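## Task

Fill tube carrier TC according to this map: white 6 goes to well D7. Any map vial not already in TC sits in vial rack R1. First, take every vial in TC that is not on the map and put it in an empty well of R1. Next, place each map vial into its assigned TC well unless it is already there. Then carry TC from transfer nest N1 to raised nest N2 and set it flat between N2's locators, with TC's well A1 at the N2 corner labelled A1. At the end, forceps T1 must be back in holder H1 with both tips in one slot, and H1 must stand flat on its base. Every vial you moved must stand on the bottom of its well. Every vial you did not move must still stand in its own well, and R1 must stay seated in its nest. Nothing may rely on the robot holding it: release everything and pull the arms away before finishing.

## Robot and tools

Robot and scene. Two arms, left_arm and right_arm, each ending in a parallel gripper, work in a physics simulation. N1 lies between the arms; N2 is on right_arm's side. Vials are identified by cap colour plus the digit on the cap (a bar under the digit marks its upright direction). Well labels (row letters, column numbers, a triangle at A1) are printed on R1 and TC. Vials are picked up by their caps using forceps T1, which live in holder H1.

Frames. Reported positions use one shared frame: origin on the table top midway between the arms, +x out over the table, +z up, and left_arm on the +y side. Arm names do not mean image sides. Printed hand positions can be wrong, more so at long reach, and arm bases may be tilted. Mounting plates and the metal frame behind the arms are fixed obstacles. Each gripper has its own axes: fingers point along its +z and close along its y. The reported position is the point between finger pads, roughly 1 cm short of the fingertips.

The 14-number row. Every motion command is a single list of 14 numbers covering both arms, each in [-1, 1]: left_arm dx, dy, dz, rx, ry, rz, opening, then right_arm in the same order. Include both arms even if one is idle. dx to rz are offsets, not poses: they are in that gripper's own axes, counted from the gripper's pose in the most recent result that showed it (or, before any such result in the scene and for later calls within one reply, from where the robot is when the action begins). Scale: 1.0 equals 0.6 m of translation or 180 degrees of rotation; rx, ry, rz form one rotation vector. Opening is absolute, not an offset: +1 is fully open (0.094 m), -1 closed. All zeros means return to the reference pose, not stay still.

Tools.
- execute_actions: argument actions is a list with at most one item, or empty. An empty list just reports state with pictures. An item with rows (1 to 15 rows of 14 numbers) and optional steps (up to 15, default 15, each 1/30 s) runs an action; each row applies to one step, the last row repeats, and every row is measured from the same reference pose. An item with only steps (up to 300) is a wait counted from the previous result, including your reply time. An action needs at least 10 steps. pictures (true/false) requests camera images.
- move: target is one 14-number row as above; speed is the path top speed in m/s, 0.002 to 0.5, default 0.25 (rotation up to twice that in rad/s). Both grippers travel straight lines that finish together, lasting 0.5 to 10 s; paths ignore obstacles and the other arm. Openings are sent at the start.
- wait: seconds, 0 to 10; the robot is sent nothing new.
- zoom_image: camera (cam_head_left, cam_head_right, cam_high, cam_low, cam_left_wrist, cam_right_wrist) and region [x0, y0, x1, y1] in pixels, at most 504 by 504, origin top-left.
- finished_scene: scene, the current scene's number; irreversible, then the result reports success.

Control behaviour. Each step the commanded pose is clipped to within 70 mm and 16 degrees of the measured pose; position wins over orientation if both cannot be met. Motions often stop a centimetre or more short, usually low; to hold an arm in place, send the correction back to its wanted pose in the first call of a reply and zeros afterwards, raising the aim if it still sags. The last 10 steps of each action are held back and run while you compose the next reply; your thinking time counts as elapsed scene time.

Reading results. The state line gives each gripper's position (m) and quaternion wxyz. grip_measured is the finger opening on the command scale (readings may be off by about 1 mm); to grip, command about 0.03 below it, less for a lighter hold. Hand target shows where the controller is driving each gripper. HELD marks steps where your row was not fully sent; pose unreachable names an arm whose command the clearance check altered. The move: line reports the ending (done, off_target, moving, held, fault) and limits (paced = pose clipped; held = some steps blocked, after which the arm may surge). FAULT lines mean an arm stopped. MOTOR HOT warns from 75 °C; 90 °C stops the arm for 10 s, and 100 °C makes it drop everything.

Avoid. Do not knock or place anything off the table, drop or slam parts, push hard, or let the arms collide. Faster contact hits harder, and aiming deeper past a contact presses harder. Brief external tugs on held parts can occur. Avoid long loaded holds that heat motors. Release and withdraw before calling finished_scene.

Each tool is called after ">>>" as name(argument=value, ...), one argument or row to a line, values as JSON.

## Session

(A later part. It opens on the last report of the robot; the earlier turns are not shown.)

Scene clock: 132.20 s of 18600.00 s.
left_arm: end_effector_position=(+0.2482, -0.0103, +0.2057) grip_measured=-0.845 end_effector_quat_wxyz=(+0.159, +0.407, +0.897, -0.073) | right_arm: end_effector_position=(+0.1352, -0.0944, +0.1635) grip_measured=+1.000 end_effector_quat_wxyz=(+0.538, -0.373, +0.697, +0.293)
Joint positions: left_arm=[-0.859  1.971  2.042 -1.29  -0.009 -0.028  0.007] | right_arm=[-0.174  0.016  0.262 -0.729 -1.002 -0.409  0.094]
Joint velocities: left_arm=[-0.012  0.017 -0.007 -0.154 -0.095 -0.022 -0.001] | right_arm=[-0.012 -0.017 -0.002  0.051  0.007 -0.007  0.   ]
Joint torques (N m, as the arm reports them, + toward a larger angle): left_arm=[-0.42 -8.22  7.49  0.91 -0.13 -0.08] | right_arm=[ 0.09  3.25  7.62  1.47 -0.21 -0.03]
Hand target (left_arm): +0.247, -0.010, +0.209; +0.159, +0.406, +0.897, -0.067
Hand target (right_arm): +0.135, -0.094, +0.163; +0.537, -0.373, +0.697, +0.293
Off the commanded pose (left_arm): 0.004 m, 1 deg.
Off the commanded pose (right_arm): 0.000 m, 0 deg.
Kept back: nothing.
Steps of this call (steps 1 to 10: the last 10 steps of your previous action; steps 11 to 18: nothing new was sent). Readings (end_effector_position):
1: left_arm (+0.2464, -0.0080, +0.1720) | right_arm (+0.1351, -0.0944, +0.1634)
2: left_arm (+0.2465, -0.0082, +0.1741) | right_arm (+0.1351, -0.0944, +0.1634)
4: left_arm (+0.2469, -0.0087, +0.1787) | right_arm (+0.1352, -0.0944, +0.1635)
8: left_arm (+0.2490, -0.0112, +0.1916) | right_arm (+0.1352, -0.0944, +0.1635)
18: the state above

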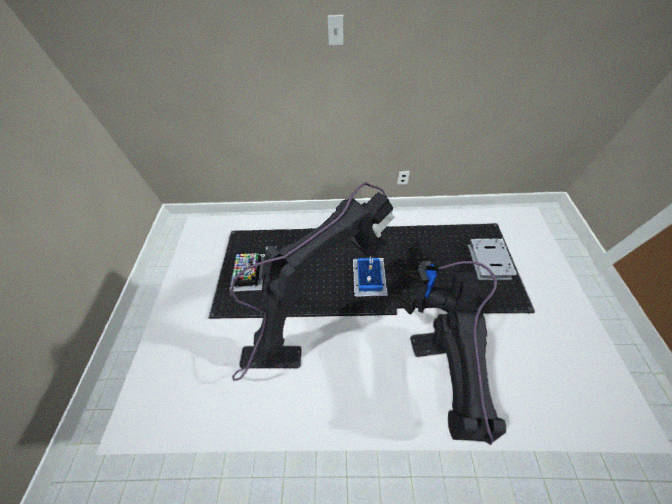

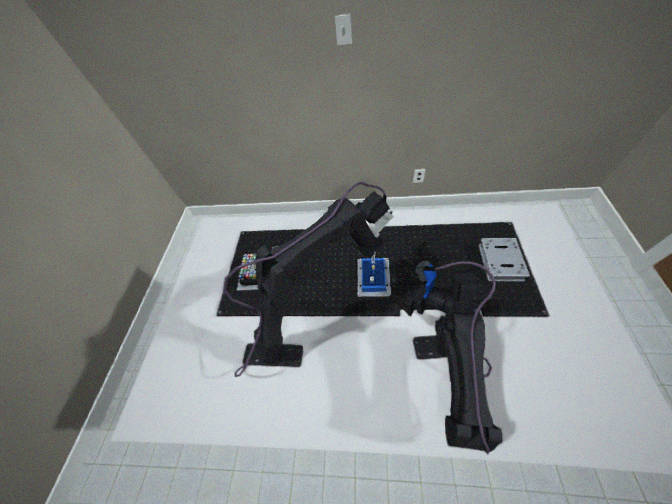

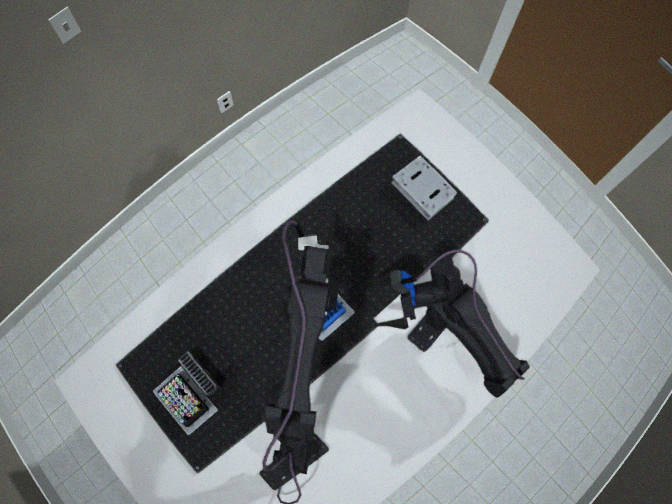

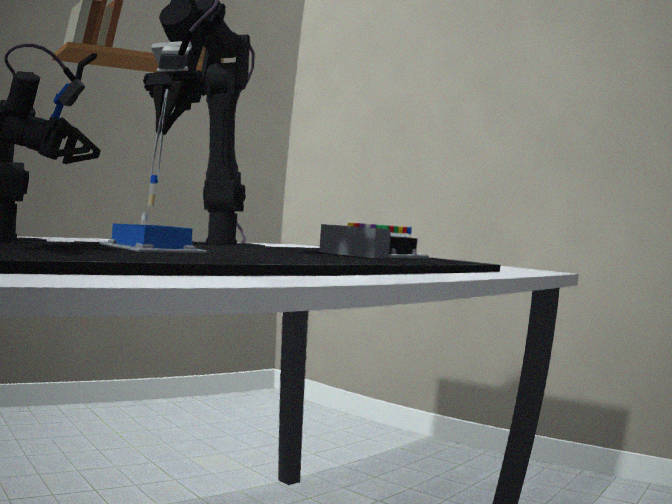

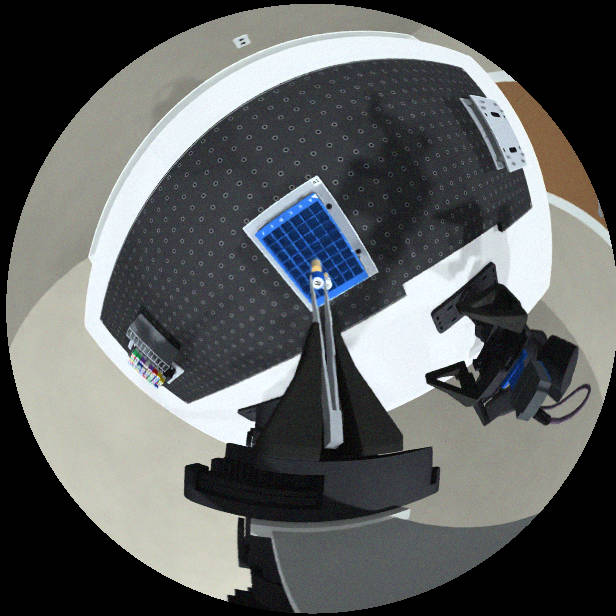

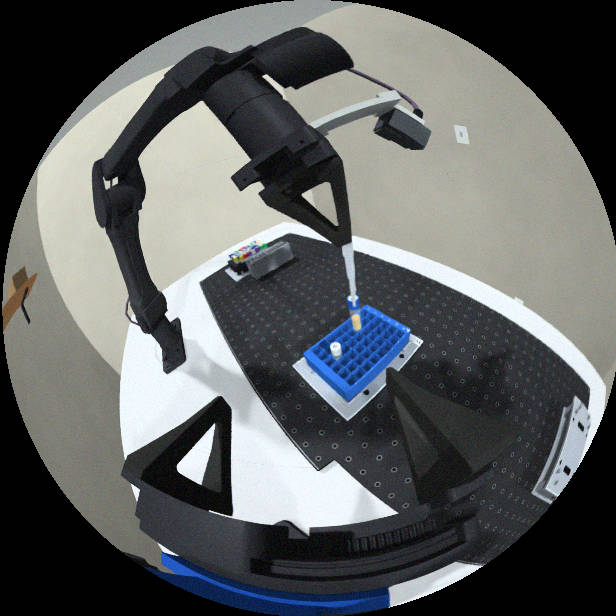

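>>> move(
  target=[0.5200,0.4649,-0.2080,-0.1724,0.0068,-0.4921,-0.855,-0.0258,-0.0942,0.2210,0.2080,0.3819,0.2648,1],
  speed=0.35,
)

>>> zoom_image(
  camera="cam_left_wrist",
  region=[260, 200, 380, 320],
)

Scene clock: 140.77 s of 18600.00 s.
left_arm: end_effector_position=(+0.2297, +0.4217, +0.2064) grip_measured=-0.845 end_effector_quat_wxyz=(+0.139, -0.370, +0.916, +0.062) | right_arm: end_effector_position=(+0.2467, -0.0179, +0.1523) grip_measured=+1.000 end_effector_quat_wxyz=(+0.010, -0.011, +1.000, -0.008)
Joint positions: left_arm=[ 0.227  1.402  1.424 -1.338 -0.171 -0.541  0.007] | right_arm=[ 0.627  1.795  1.653 -1.425  0.025  0.713  0.094]
Joint velocities: left_arm=[ 0.002 -0.017  0.012 -0.007  0.022  0.007  0.001] | right_arm=[-0.012 -0.007  0.002 -0.051 -0.081 -0.095  0.   ]
Joint torques (N m, as the arm reports them, + toward a larger angle): left_arm=[ 0.44 -3.71  7.8   0.68 -0.29 -0.1 ] | right_arm=[-0.9  -8.88  8.9   0.19  0.    0.03]
Hand target (left_arm): +0.230, +0.426, +0.214; +0.145, -0.377, +0.912, +0.069
Hand target (right_arm): +0.250, -0.019, +0.154; +0.007, -0.002, +1.000, -0.008
Off the commanded pose (left_arm): 0.012 m, 1 deg.
Off the commanded pose (right_arm): 0.012 m, 2 deg.
Kept back: nothing.
After step 90, 2.47 s passed at rest.
move: off_target (left_arm, right_arm)

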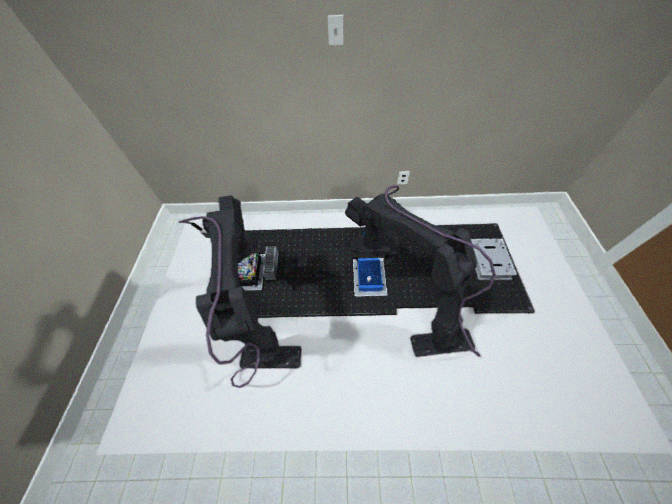

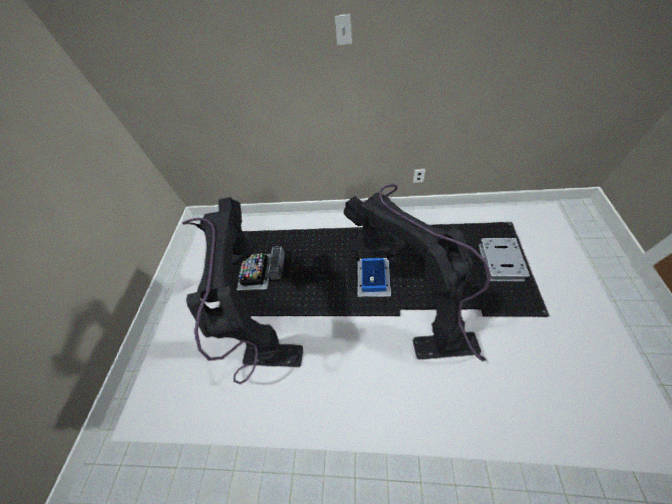

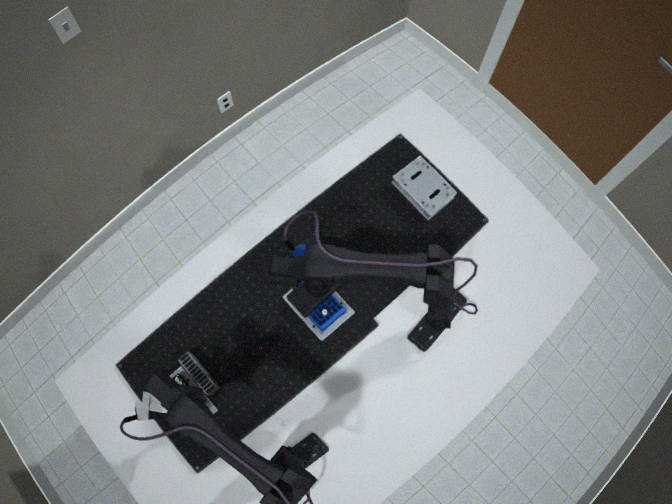

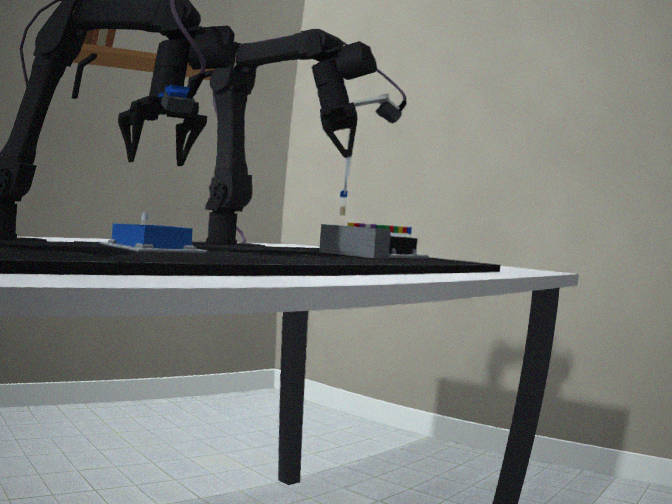

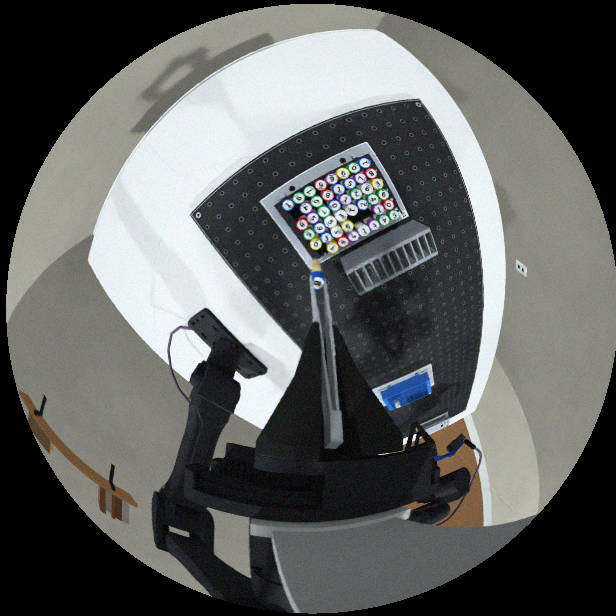

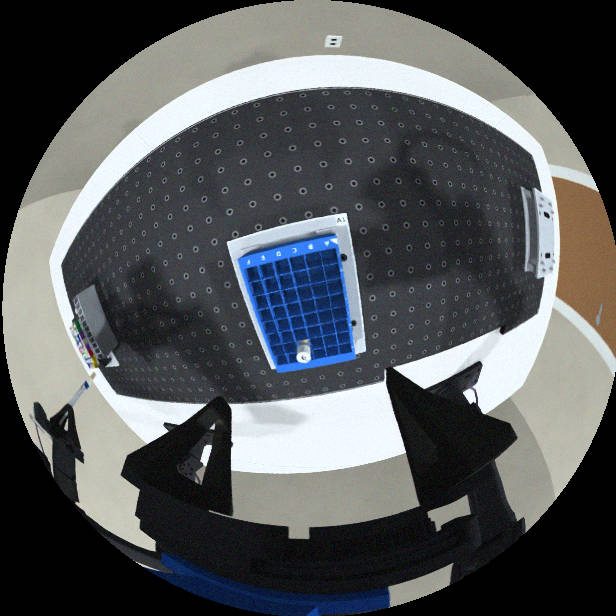

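Region (260, 200, 380, 320) of cam_left_wrist's 616x616 image, scaled by 4.200, with more detail than that image has.

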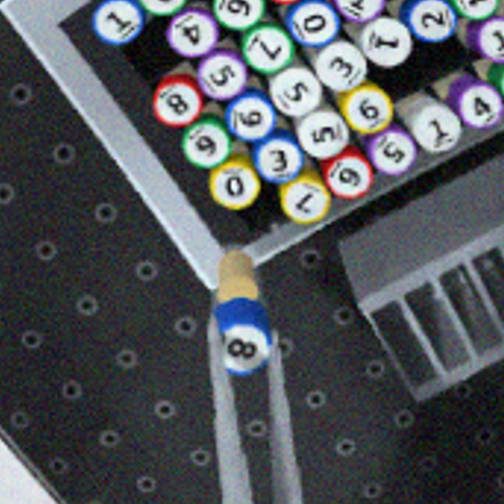

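>>> execute_actions(
  actions=[
    {"rows":[[-0.0101,0.0042,-0.0090,-0.0034,-0.0057,-0.0046,-0.855,-0.006,-0.001,0.004,0,0.002,0.005,1],[-0.0112,0.0035,-0.0076,-0.0034,-0.0063,-0.0046,-0.855,-0.0065,-0.0006,0.011,-0.0005,0.0025,0.005,1],[-0.0124,0.0028,-0.0062,-0.0034,-0.0068,-0.0046,-0.855,-0.007,-0.0002,0.019,-0.001,0.003,0.005,1],[-0.0136,0.0021,-0.0048,-0.0034,-0.0073,-0.0046,-0.855,-0.0075,0.0002,0.027,-0.0015,0.0035,0.0055,1],[-0.0148,0.0015,-0.0034,-0.0034,-0.0079,-0.0046,-0.855,-0.008,0.0006,0.035,-0.002,0.004,0.0055,1],[-0.0159,0.0008,-0.0019,-0.0034,-0.0084,-0.0046,-0.855,-0.0085,0.001,0.043,-0.0025,0.0045,0.006,1],[-0.0171,0.0001,-0.0005,-0.0034,-0.0089,-0.0046,-0.855,-0.009,0.0015,0.051,-0.003,0.005,0.006,1],[-0.0183,-0.0006,0.0009,-0.0034,-0.0095,-0.0046,-0.855,-0.0096,0.002,0.059,-0.0035,0.0055,0.0065,1],[-0.0194,-0.0013,0.0023,-0.0034,-0.010,-0.0046,-0.855,-0.0102,0.0024,0.067,-0.004,0.006,0.0065,1],[-0.0206,-0.0020,0.0037,-0.0034,-0.0105,-0.0046,-0.855,-0.0108,0.0028,0.075,-0.0045,0.0064,0.007,1],[-0.0206,-0.0020,0.0037,-0.0034,-0.0105,-0.0046,-0.855,-0.0114,0.0032,0.083,-0.005,0.0064,0.007,1],[-0.0206,-0.0020,0.0037,-0.0034,-0.0105,-0.0046,-0.855,-0.012,0.0036,0.090,-0.005,0.0064,0.007,1],[-0.0206,-0.0020,0.0037,-0.0034,-0.0105,-0.0046,-0.855,-0.0126,0.004,0.096,-0.005,0.0064,0.007,1],[-0.0206,-0.0020,0.0037,-0.0034,-0.0105,-0.0046,-0.855,-0.0131,0.0044,0.101,-0.005,0.0064,0.007,1],[-0.0206,-0.0020,0.0037,-0.0034,-0.0105,-0.0046,-0.855,-0.0135,0.0047,0.1037,-0.005,0.0064,0.007,1]],"steps":15},
  ],
)

>>> execute_actions(
  actions=[
    {"steps":22},
  ],
  pictures=true,
)

>>> zoom_image(
  camera="cam_left_wrist",
  region=[275, 215, 365, 305],
)

Scene clock: 143.97 s of 18600.00 s.
left_arm: end_effector_position=(+0.2297, +0.4217, +0.2064) grip_measured=-0.845 end_effector_quat_wxyz=(+0.139, -0.371, +0.916, +0.062) | right_arm: end_effector_position=(+0.2480, -0.0161, +0.1484) grip_measured=+1.000 end_effector_quat_wxyz=(+0.011, -0.011, +1.000, -0.004)
Joint positions: left_arm=[ 0.227  1.402  1.424 -1.338 -0.171 -0.542  0.007] | right_arm=[ 0.626  1.795  1.637 -1.402  0.022  0.714  0.094]
Joint velocities: left_arm=[ 0.002 -0.007  0.012  0.022 -0.066 -0.051 -0.   ] | right_arm=[-0.017  0.002 -0.335  0.33  -0.037  0.022  0.   ]
Joint torques (N m, as the arm reports them, + toward a larger angle): left_arm=[ 0.46 -3.17  7.19  0.88 -0.38 -0.08] | right_arm=[-1.25 -8.71  5.26  0.26 -0.02 -0.02]
Steps of this call (steps 1 to 90: nothing new was sent; then 0.03 s passed at rest; steps 91 to 95: the first 5 steps of this action). Readings (end_effector_position):
91: left_arm (+0.2297, +0.4217, +0.2064) | right_arm (+0.2464, -0.0182, +0.1523)
92: left_arm (+0.2297, +0.4217, +0.2064) | right_arm (+0.2465, -0.0180, +0.1523)
94: left_arm (+0.2297, +0.4217, +0.2064) | right_arm (+0.2475, -0.0166, +0.1507)
95: the state above

Scene clock: 144.70 s of 18600.00 s.
left_arm: end_effector_position=(+0.2324, +0.4232, +0.2031) grip_measured=-0.845 end_effector_quat_wxyz=(+0.136, -0.371, +0.916, +0.066) | right_arm: end_effector_position=(+0.2538, -0.0130, +0.0967) grip_measured=+1.000 end_effector_quat_wxyz=(+0.004, -0.004, +1.000, +0.000)
Joint positions: left_arm=[ 0.227  1.417  1.424 -1.331 -0.176 -0.542  0.007] | right_arm=[ 0.612  1.828  1.473 -1.21   0.004  0.714  0.094]
Joint velocities: left_arm=[ 0.002 -0.007 -0.012  0.007 -0.081  0.007  0.   ] | right_arm=[ 0.007 -0.017 -0.012  0.007 -0.007 -0.022  0.   ]
Joint torques (N m, as the arm reports them, + toward a larger angle): left_arm=[ 0.36 -3.72  6.57  1.02 -0.36 -0.09] | right_arm=[-0.88 -9.71  6.41  0.36 -0.02 -0.07]
Hand target (left_arm): +0.239, +0.429, +0.208; +0.152, -0.377, +0.911, +0.072
Hand target (right_arm): +0.255, -0.016, +0.091; -0.001, -0.000, +1.000, -0.001
Off the commanded pose (left_arm): 0.011 m, 2 deg.
Off the commanded pose (right_arm): 0.007 m, 1 deg.
Kept back: nothing.
Steps of this call (steps 1 to 10: the last 10 steps of your previous action; steps 11 to 22: nothing new was sent). Readings (end_effector_position):
1: left_arm (+0.2296, +0.4218, +0.2064) | right_arm (+0.2481, -0.0160, +0.1449)
2: left_arm (+0.2296, +0.4218, +0.2064) | right_arm (+0.2479, -0.0166, +0.1408)
4: left_arm (+0.2299, +0.4222, +0.2058) | right_arm (+0.2467, -0.0185, +0.1316)
8: left_arm (+0.2316, +0.4228, +0.2033) | right_arm (+0.2465, -0.0201, +0.1131)
22: the state above

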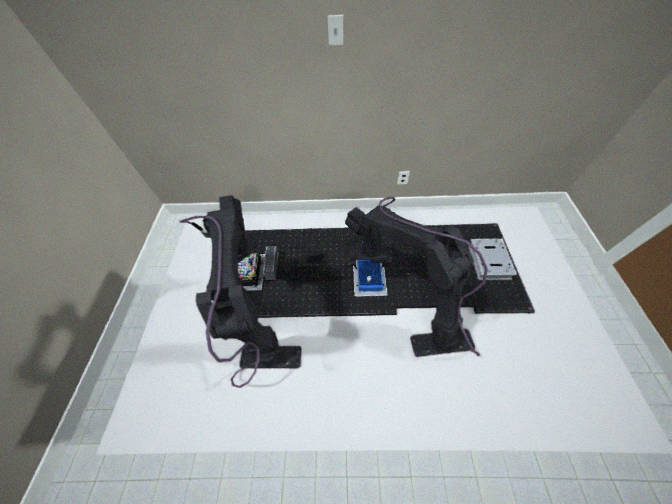

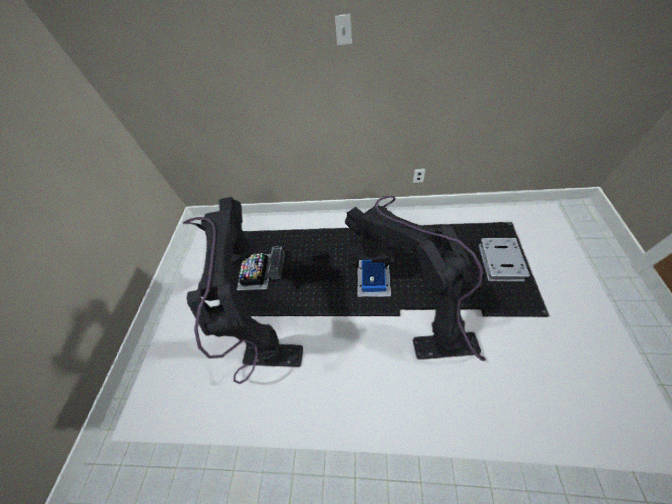

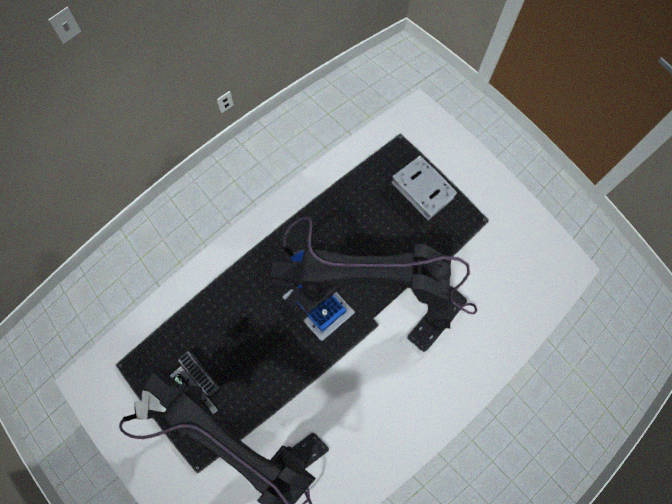

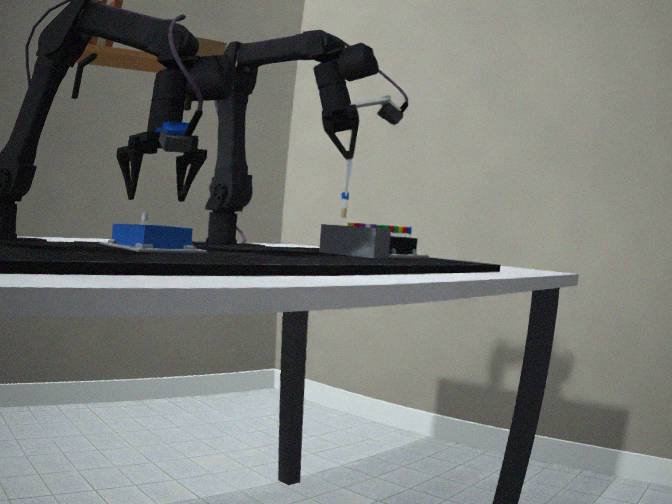

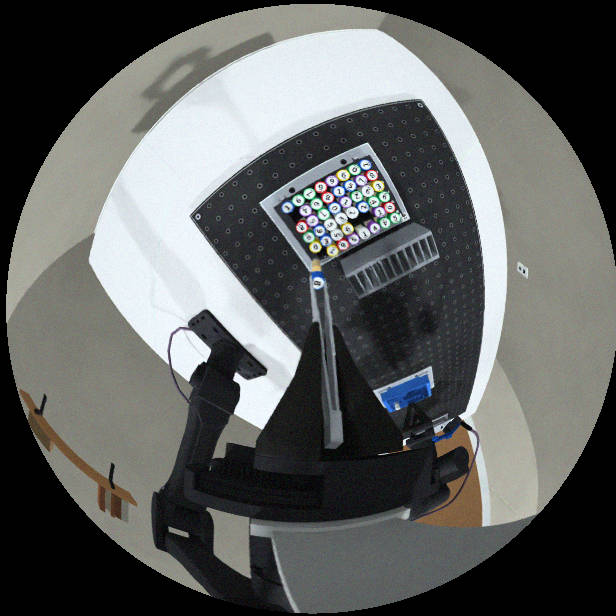

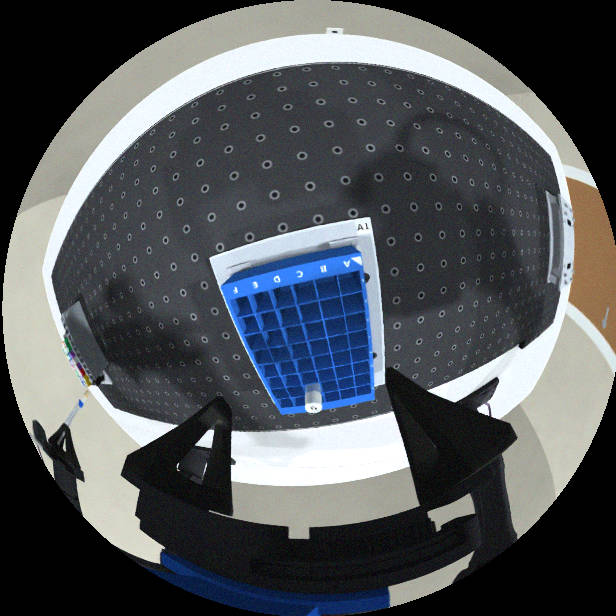

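Region (275, 215, 365, 305) of cam_left_wrist's 616x616 image, scaled by 5.600, with more detail than that image has.

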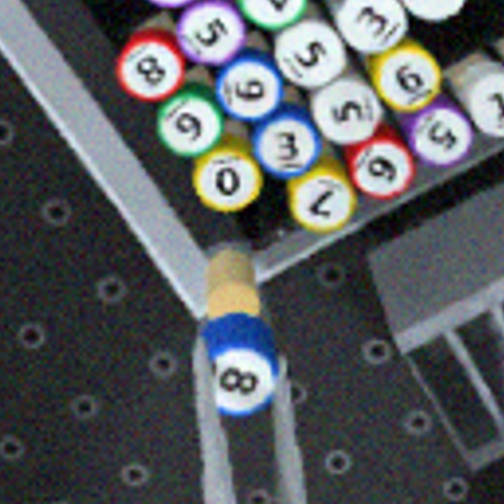

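>>> execute_actions(
  actions=[
    {"rows":[[-0.0168,-0.0005,-0.0020,-0.0005,-0.0107,-0.0065,-0.855,-0.0037,-0.005,0.0108,0,0.0025,0.0025,1],[-0.0162,-0.0003,-0.0009,-0.0007,-0.0105,-0.0083,-0.855,-0.0037,-0.005,0.0108,0,0.0025,0.0025,1],[-0.0155,-0.0002,0.0002,-0.0008,-0.0102,-0.0100,-0.855,-0.0037,-0.005,0.0108,0,0.0025,0.0025,1],[-0.0148,0,0.0013,-0.0009,-0.0100,-0.0118,-0.855,-0.0037,-0.005,0.0108,0,0.0025,0.0025,1],[-0.0142,0.0002,0.0025,-0.0010,-0.0098,-0.0135,-0.855,-0.0037,-0.005,0.0108,0,0.0025,0.0025,1],[-0.0135,0.0003,0.0036,-0.0012,-0.0096,-0.0152,-0.855,-0.0037,-0.005,0.0108,0,0.0025,0.0025,1],[-0.0129,0.0005,0.0047,-0.0013,-0.0093,-0.0170,-0.855,-0.0037,-0.005,0.0108,0,0.0025,0.0025,1],[-0.0122,0.0006,0.0058,-0.0014,-0.0091,-0.0187,-0.855,-0.0037,-0.005,0.0108,0,0.0025,0.0025,1]],"steps":12},
  ],
)

>>> execute_actions(
  actions=[
    {"steps":22},
  ],
  pictures=true,
)

>>> zoom_image(
  camera="cam_left_wrist",
  region=[275, 215, 365, 305],
)

>>> zoom_image(
  camera="cam_head_left",
  region=[335, 230, 415, 310],
)

Scene clock: 149.83 s of 18600.00 s.
left_arm: end_effector_position=(+0.2325, +0.4233, +0.2031) grip_measured=-0.845 end_effector_quat_wxyz=(+0.136, -0.372, +0.916, +0.065) | right_arm: end_effector_position=(+0.2546, -0.0122, +0.0967) grip_measured=+1.000 end_effector_quat_wxyz=(+0.005, -0.004, +1.000, +0.002)
Joint positions: left_arm=[ 0.227  1.417  1.424 -1.33  -0.176 -0.544  0.007] | right_arm=[ 0.612  1.828  1.473 -1.205  0.004  0.714  0.094]
Joint velocities: left_arm=[-0.002  0.002 -0.017 -0.007 -0.125  0.007  0.001] | right_arm=[-0.002 -0.012  0.007 -0.037  0.037 -0.037  0.   ]
Joint torques (N m, as the arm reports them, + toward a larger angle): left_arm=[ 0.49 -3.77  6.25  1.03 -0.33 -0.09] | right_arm=[-1.14 -9.78  6.09  0.37 -0.03 -0.1 ]
Steps of this call (steps 1 to 90: nothing new was sent; then 2.07 s passed at rest; steps 91 to 92: the first 2 steps of this action). Readings (end_effector_position):
91: left_arm (+0.2324, +0.4232, +0.2031) | right_arm (+0.2544, -0.0124, +0.0967)
92: the state above

Scene clock: 150.57 s of 18600.00 s.
left_arm: end_effector_position=(+0.2356, +0.4239, +0.2039) grip_measured=-0.845 end_effector_quat_wxyz=(+0.144, -0.390, +0.907, +0.061) | right_arm: end_effector_position=(+0.2554, -0.0113, +0.0967) grip_measured=+1.000 end_effector_quat_wxyz=(+0.007, -0.004, +1.000, +0.004)
Joint positions: left_arm=[ 0.227  1.417  1.424 -1.317 -0.176 -0.584  0.007] | right_arm=[ 0.612  1.828  1.473 -1.201  0.003  0.714  0.094]
Joint velocities: left_arm=[-0.002  0.002 -0.007 -0.051 -0.11  -0.037 -0.   ] | right_arm=[-0.012  0.007 -0.002 -0.066  0.007  0.007  0.   ]
Joint torques (N m, as the arm reports them, + toward a larger angle): left_arm=[ 0.42 -4.02  4.67  1.05 -0.34 -0.11] | right_arm=[-1.14 -9.71  6.15  0.38 -0.04 -0.07]
Hand target (left_arm): +0.238, +0.429, +0.202; +0.150, -0.397, +0.903, +0.069
Hand target (right_arm): +0.256, -0.016, +0.090; -0.001, +0.000, +1.000, +0.000
Off the commanded pose (left_arm): 0.006 m, 1 deg.
Off the commanded pose (right_arm): 0.008 m, 1 deg.
Kept back: nothing.
Steps of this call (steps 1 to 10: the last 10 steps of your previous action; steps 11 to 22: nothing new was sent). Readings (end_effector_position):
1: left_arm (+0.2325, +0.4233, +0.2031) | right_arm (+0.2548, -0.0120, +0.0967)
2: left_arm (+0.2327, +0.4233, +0.2031) | right_arm (+0.2550, -0.0119, +0.0967)
4: left_arm (+0.2333, +0.4234, +0.2033) | right_arm (+0.2552, -0.0116, +0.0967)
8: left_arm (+0.2346, +0.4237, +0.2036) | right_arm (+0.2554, -0.0114, +0.0967)
22: the state above

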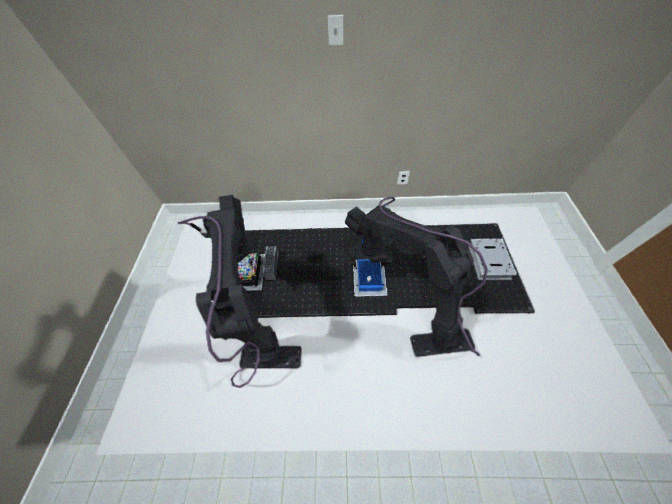

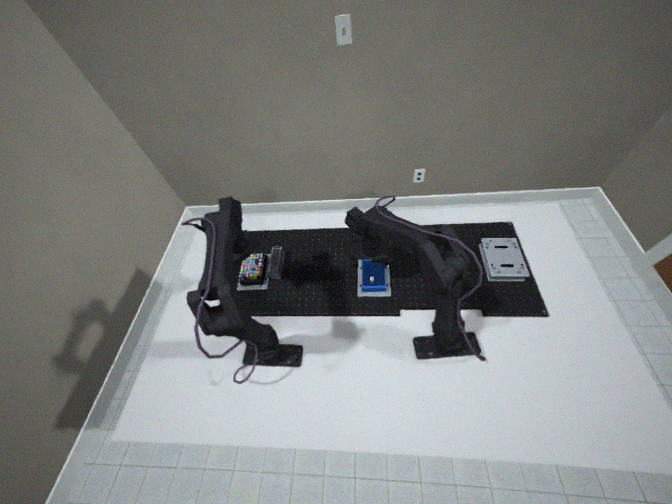

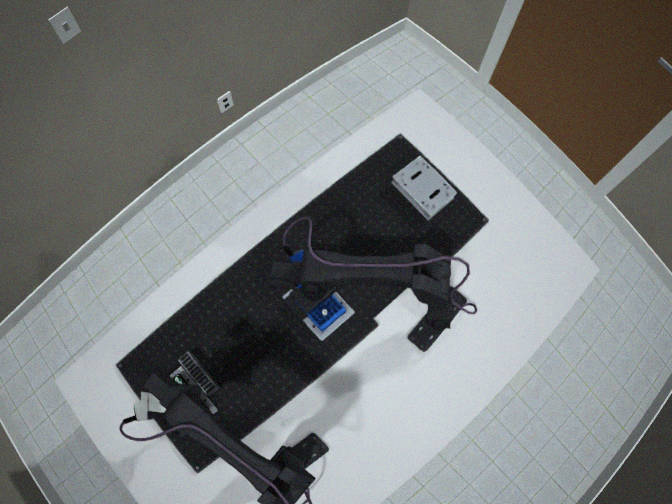

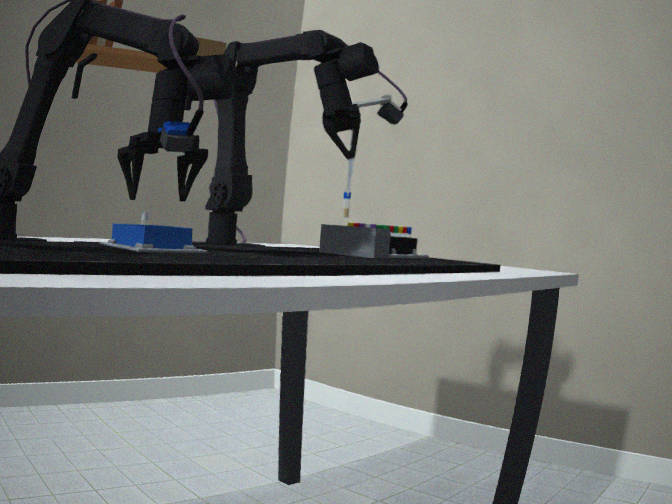

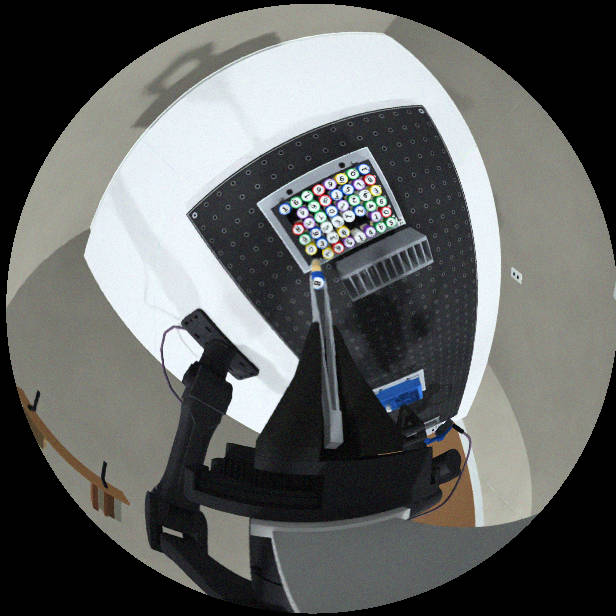

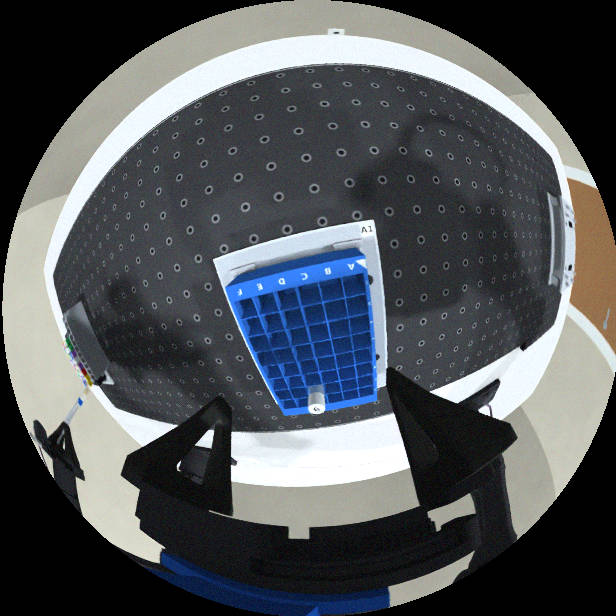

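Region (275, 215, 365, 305) of cam_left_wrist's 616x616 image, scaled by 5.600, with more detail than that image has.

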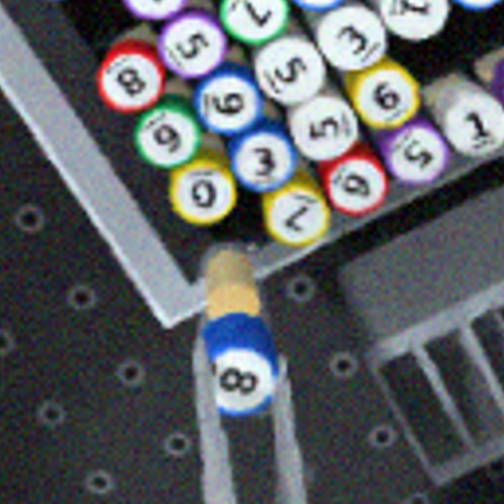

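Region (335, 230, 415, 310) of cam_head_left's 672x504 image, scaled by 6.300, with more detail than that image has.

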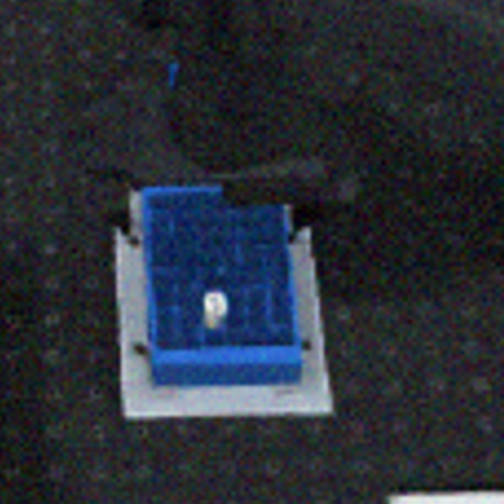

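>>> execute_actions(
  actions=[
    {"rows":[[-0.0075,0.0027,0.0090,-0.0035,-0.0060,-0.0046,-0.855,-0.001,-0.0085,0.0150,0.0025,0.0045,0.0025,1],[-0.0076,0.0023,0.0110,-0.0032,-0.0065,-0.0047,-0.855,-0.001,-0.0092,0.0172,0.0025,0.0045,0.0025,1],[-0.0077,0.0019,0.0129,-0.0030,-0.0070,-0.0048,-0.855,-0.001,-0.0099,0.0194,0.0025,0.0045,0.0025,1],[-0.0074,0.0015,0.0148,-0.0027,-0.0075,-0.0049,-0.855,-0.001,-0.0106,0.0216,0.0025,0.0045,0.0025,1],[-0.0067,0.0015,0.0167,-0.0027,-0.0075,-0.0049,-0.855,-0.001,-0.0113,0.0238,0.0025,0.0045,0.0025,1],[-0.0061,0.0015,0.0186,-0.0027,-0.0075,-0.0049,-0.855,-0.001,-0.012,0.026,0.0025,0.0045,0.0025,1],[-0.0055,0.0015,0.0205,-0.0027,-0.0075,-0.0049,-0.855,-0.001,-0.0127,0.0282,0.0025,0.0045,0.0025,1],[-0.0049,0.0015,0.0224,-0.0027,-0.0075,-0.0049,-0.855,-0.001,-0.0134,0.0304,0.0025,0.0045,0.0025,1],[-0.0043,0.0015,0.0243,-0.0027,-0.0075,-0.0049,-0.855,-0.001,-0.0141,0.0326,0.0025,0.0045,0.0025,1],[-0.0037,0.0015,0.0262,-0.0027,-0.0075,-0.0049,-0.855,-0.001,-0.0148,0.0348,0.0025,0.0045,0.0025,1],[-0.0030,0.0015,0.0281,-0.0027,-0.0075,-0.0049,-0.855,-0.001,-0.0153,0.037,0.0025,0.0045,0.0025,1],[-0.0024,0.0015,0.0300,-0.0027,-0.0075,-0.0049,-0.855,-0.001,-0.0153,0.0392,0.0025,0.0045,0.0025,1],[-0.0018,0.0015,0.0319,-0.0027,-0.0075,-0.0049,-0.855,-0.001,-0.0153,0.0412,0.0025,0.0045,0.0025,1],[-0.0013,0.0015,0.0333,-0.0027,-0.0075,-0.0049,-0.855,-0.001,-0.0153,0.043,0.0025,0.0045,0.0025,1],[-0.0010,0.0015,0.0342,-0.0027,-0.0075,-0.0049,-0.855,-0.001,-0.0153,0.044,0.0025,0.0045,0.0025,1]],"steps":15},
  ],
)

>>> execute_actions(
  actions=[
    {"steps":24},
  ],
  pictures=true,
)

>>> zoom_image(
  camera="cam_left_wrist",
  region=[275, 215, 365, 305],
)

>>> zoom_image(
  camera="cam_head_left",
  region=[335, 230, 415, 310],
)

Scene clock: 153.93 s of 18600.00 s.
left_arm: end_effector_position=(+0.2366, +0.4241, +0.1996) grip_measured=-0.845 end_effector_quat_wxyz=(+0.144, -0.391, +0.907, +0.061) | right_arm: end_effector_position=(+0.2554, -0.0119, +0.0925) grip_measured=+1.000 end_effector_quat_wxyz=(+0.007, -0.004, +1.000, +0.004)
Joint positions: left_arm=[ 0.227  1.417  1.406 -1.299 -0.176 -0.585  0.007] | right_arm=[ 0.611  1.828  1.457 -1.183  0.002  0.712  0.094]
Joint velocities: left_arm=[ 0.017  0.007 -0.203  0.081  0.037 -0.022  0.001] | right_arm=[-0.056 -0.002 -0.203  0.051  0.022 -0.051  0.   ]
Joint torques (N m, as the arm reports them, + toward a larger angle): left_arm=[ 0.42 -4.41  4.64  1.   -0.35 -0.1 ] | right_arm=[-1.1  -9.69  5.98  0.35 -0.02 -0.09]
Steps of this call (steps 1 to 90: nothing new was sent; then 0.20 s passed at rest; steps 91 to 95: the first 5 steps of this action). Readings (end_effector_position):
91: left_arm (+0.2357, +0.4239, +0.2040) | right_arm (+0.2556, -0.0111, +0.0967)
92: left_arm (+0.2361, +0.4240, +0.2036) | right_arm (+0.2559, -0.0109, +0.0962)
94: left_arm (+0.2367, +0.4241, +0.2013) | right_arm (+0.2558, -0.0111, +0.0941)
95: the state above

Scene clock: 154.73 s of 18600.00 s.
left_arm: end_effector_position=(+0.2380, +0.4244, +0.1833) grip_measured=-0.845 end_effector_quat_wxyz=(+0.140, -0.391, +0.907, +0.062) | right_arm: end_effector_position=(+0.2570, -0.0153, +0.0786) grip_measured=+1.000 end_effector_quat_wxyz=(+0.009, -0.002, +1.000, +0.006)
Joint positions: left_arm=[ 0.227  1.417  1.342 -1.242 -0.176 -0.586  0.007] | right_arm=[ 0.6    1.828  1.4   -1.123  0.002  0.705  0.094]
Joint velocities: left_arm=[-0.017 -0.007 -0.012 -0.007 -0.007  0.007 -0.   ] | right_arm=[-0.002  0.002  0.002 -0.037  0.037  0.022  0.   ]
Joint torques (N m, as the arm reports them, + toward a larger angle): left_arm=[ 0.34 -4.97  4.76  1.02 -0.34 -0.1 ] | right_arm=[-0.89 -9.3   6.    0.38 -0.03 -0.06]
Hand target (left_arm): +0.239, +0.429, +0.185; +0.153, -0.397, +0.902, +0.069
Hand target (right_arm): +0.256, -0.020, +0.070; -0.000, +0.000, +1.000, +0.000
Off the commanded pose (left_arm): 0.006 m, 2 deg.
Off the commanded pose (right_arm): 0.010 m, 1 deg.
Kept back: nothing.
Steps of this call (steps 1 to 10: the last 10 steps of your previous action; steps 11 to 24: nothing new was sent). Readings (end_effector_position):
1: left_arm (+0.2363, +0.4241, +0.1977) | right_arm (+0.2551, -0.0128, +0.0909)
2: left_arm (+0.2359, +0.4240, +0.1958) | right_arm (+0.2548, -0.0140, +0.0893)
4: left_arm (+0.2355, +0.4239, +0.1925) | right_arm (+0.2544, -0.0157, +0.0863)
8: left_arm (+0.2355, +0.4239, +0.1869) | right_arm (+0.2543, -0.0174, +0.0814)
24: the state above

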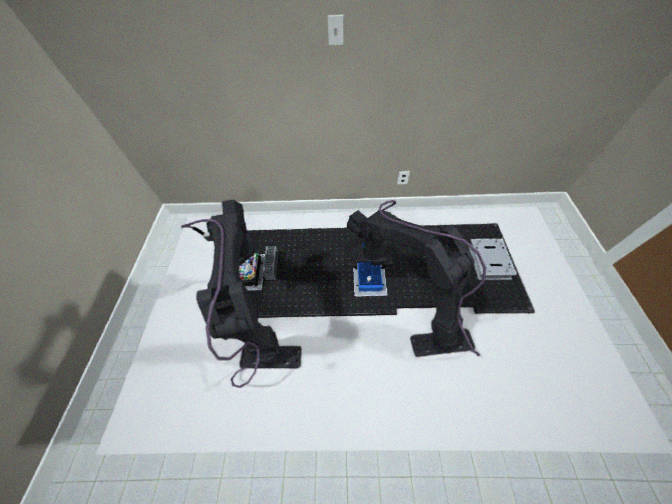

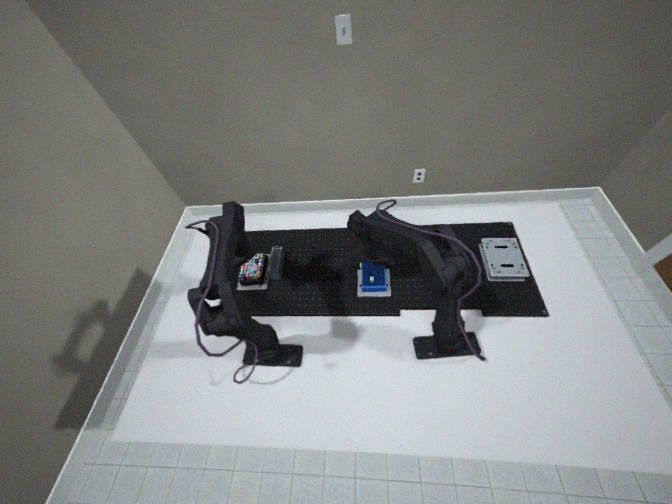

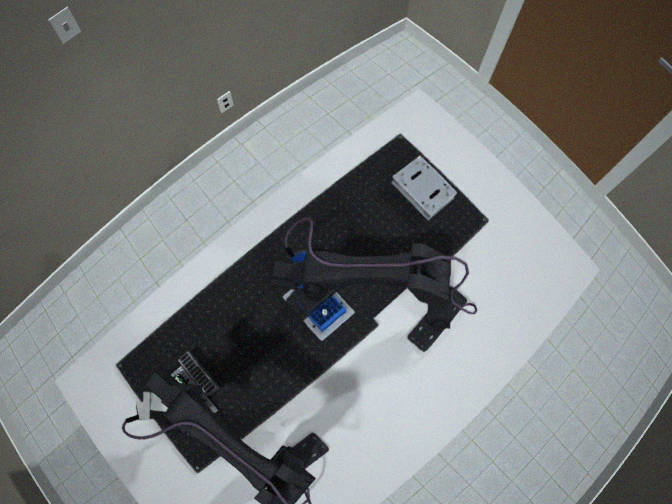

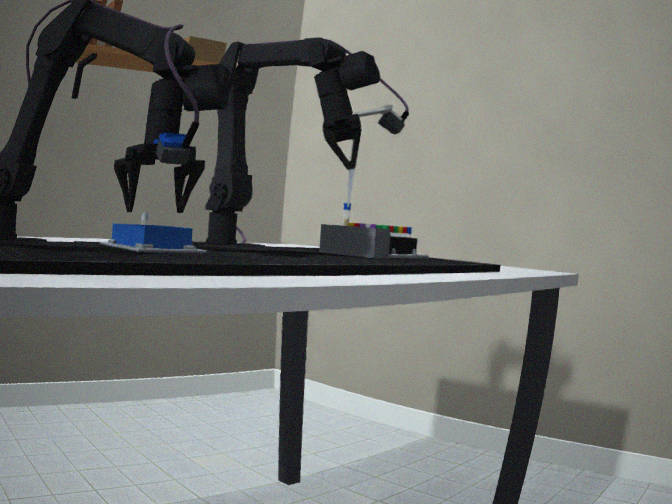

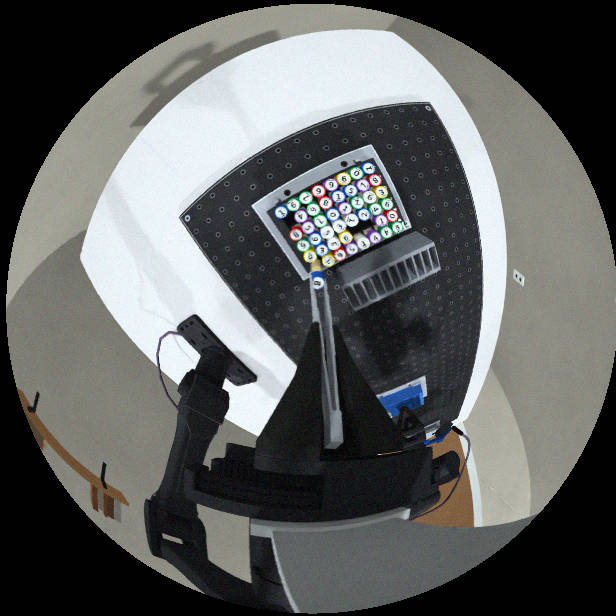

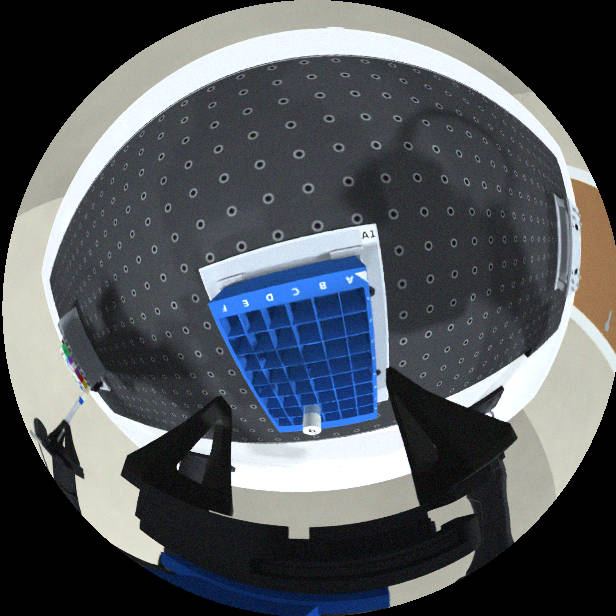

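Region (275, 215, 365, 305) of cam_left_wrist's 616x616 image, scaled by 5.600, with more detail than that image has.

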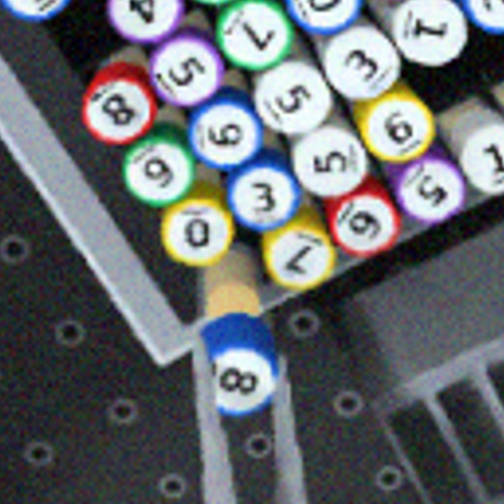

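Region (335, 230, 415, 310) of cam_head_left's 672x504 image, scaled by 6.300, with more detail than that image has.

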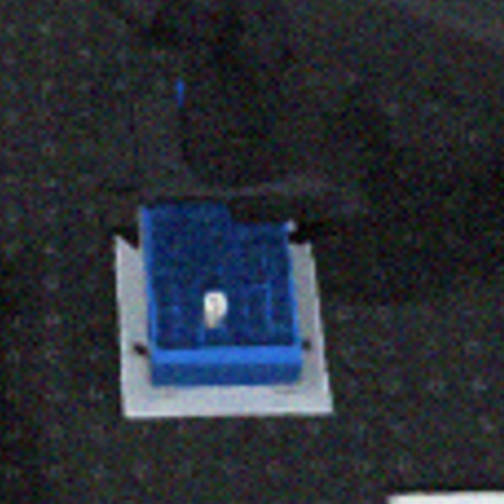

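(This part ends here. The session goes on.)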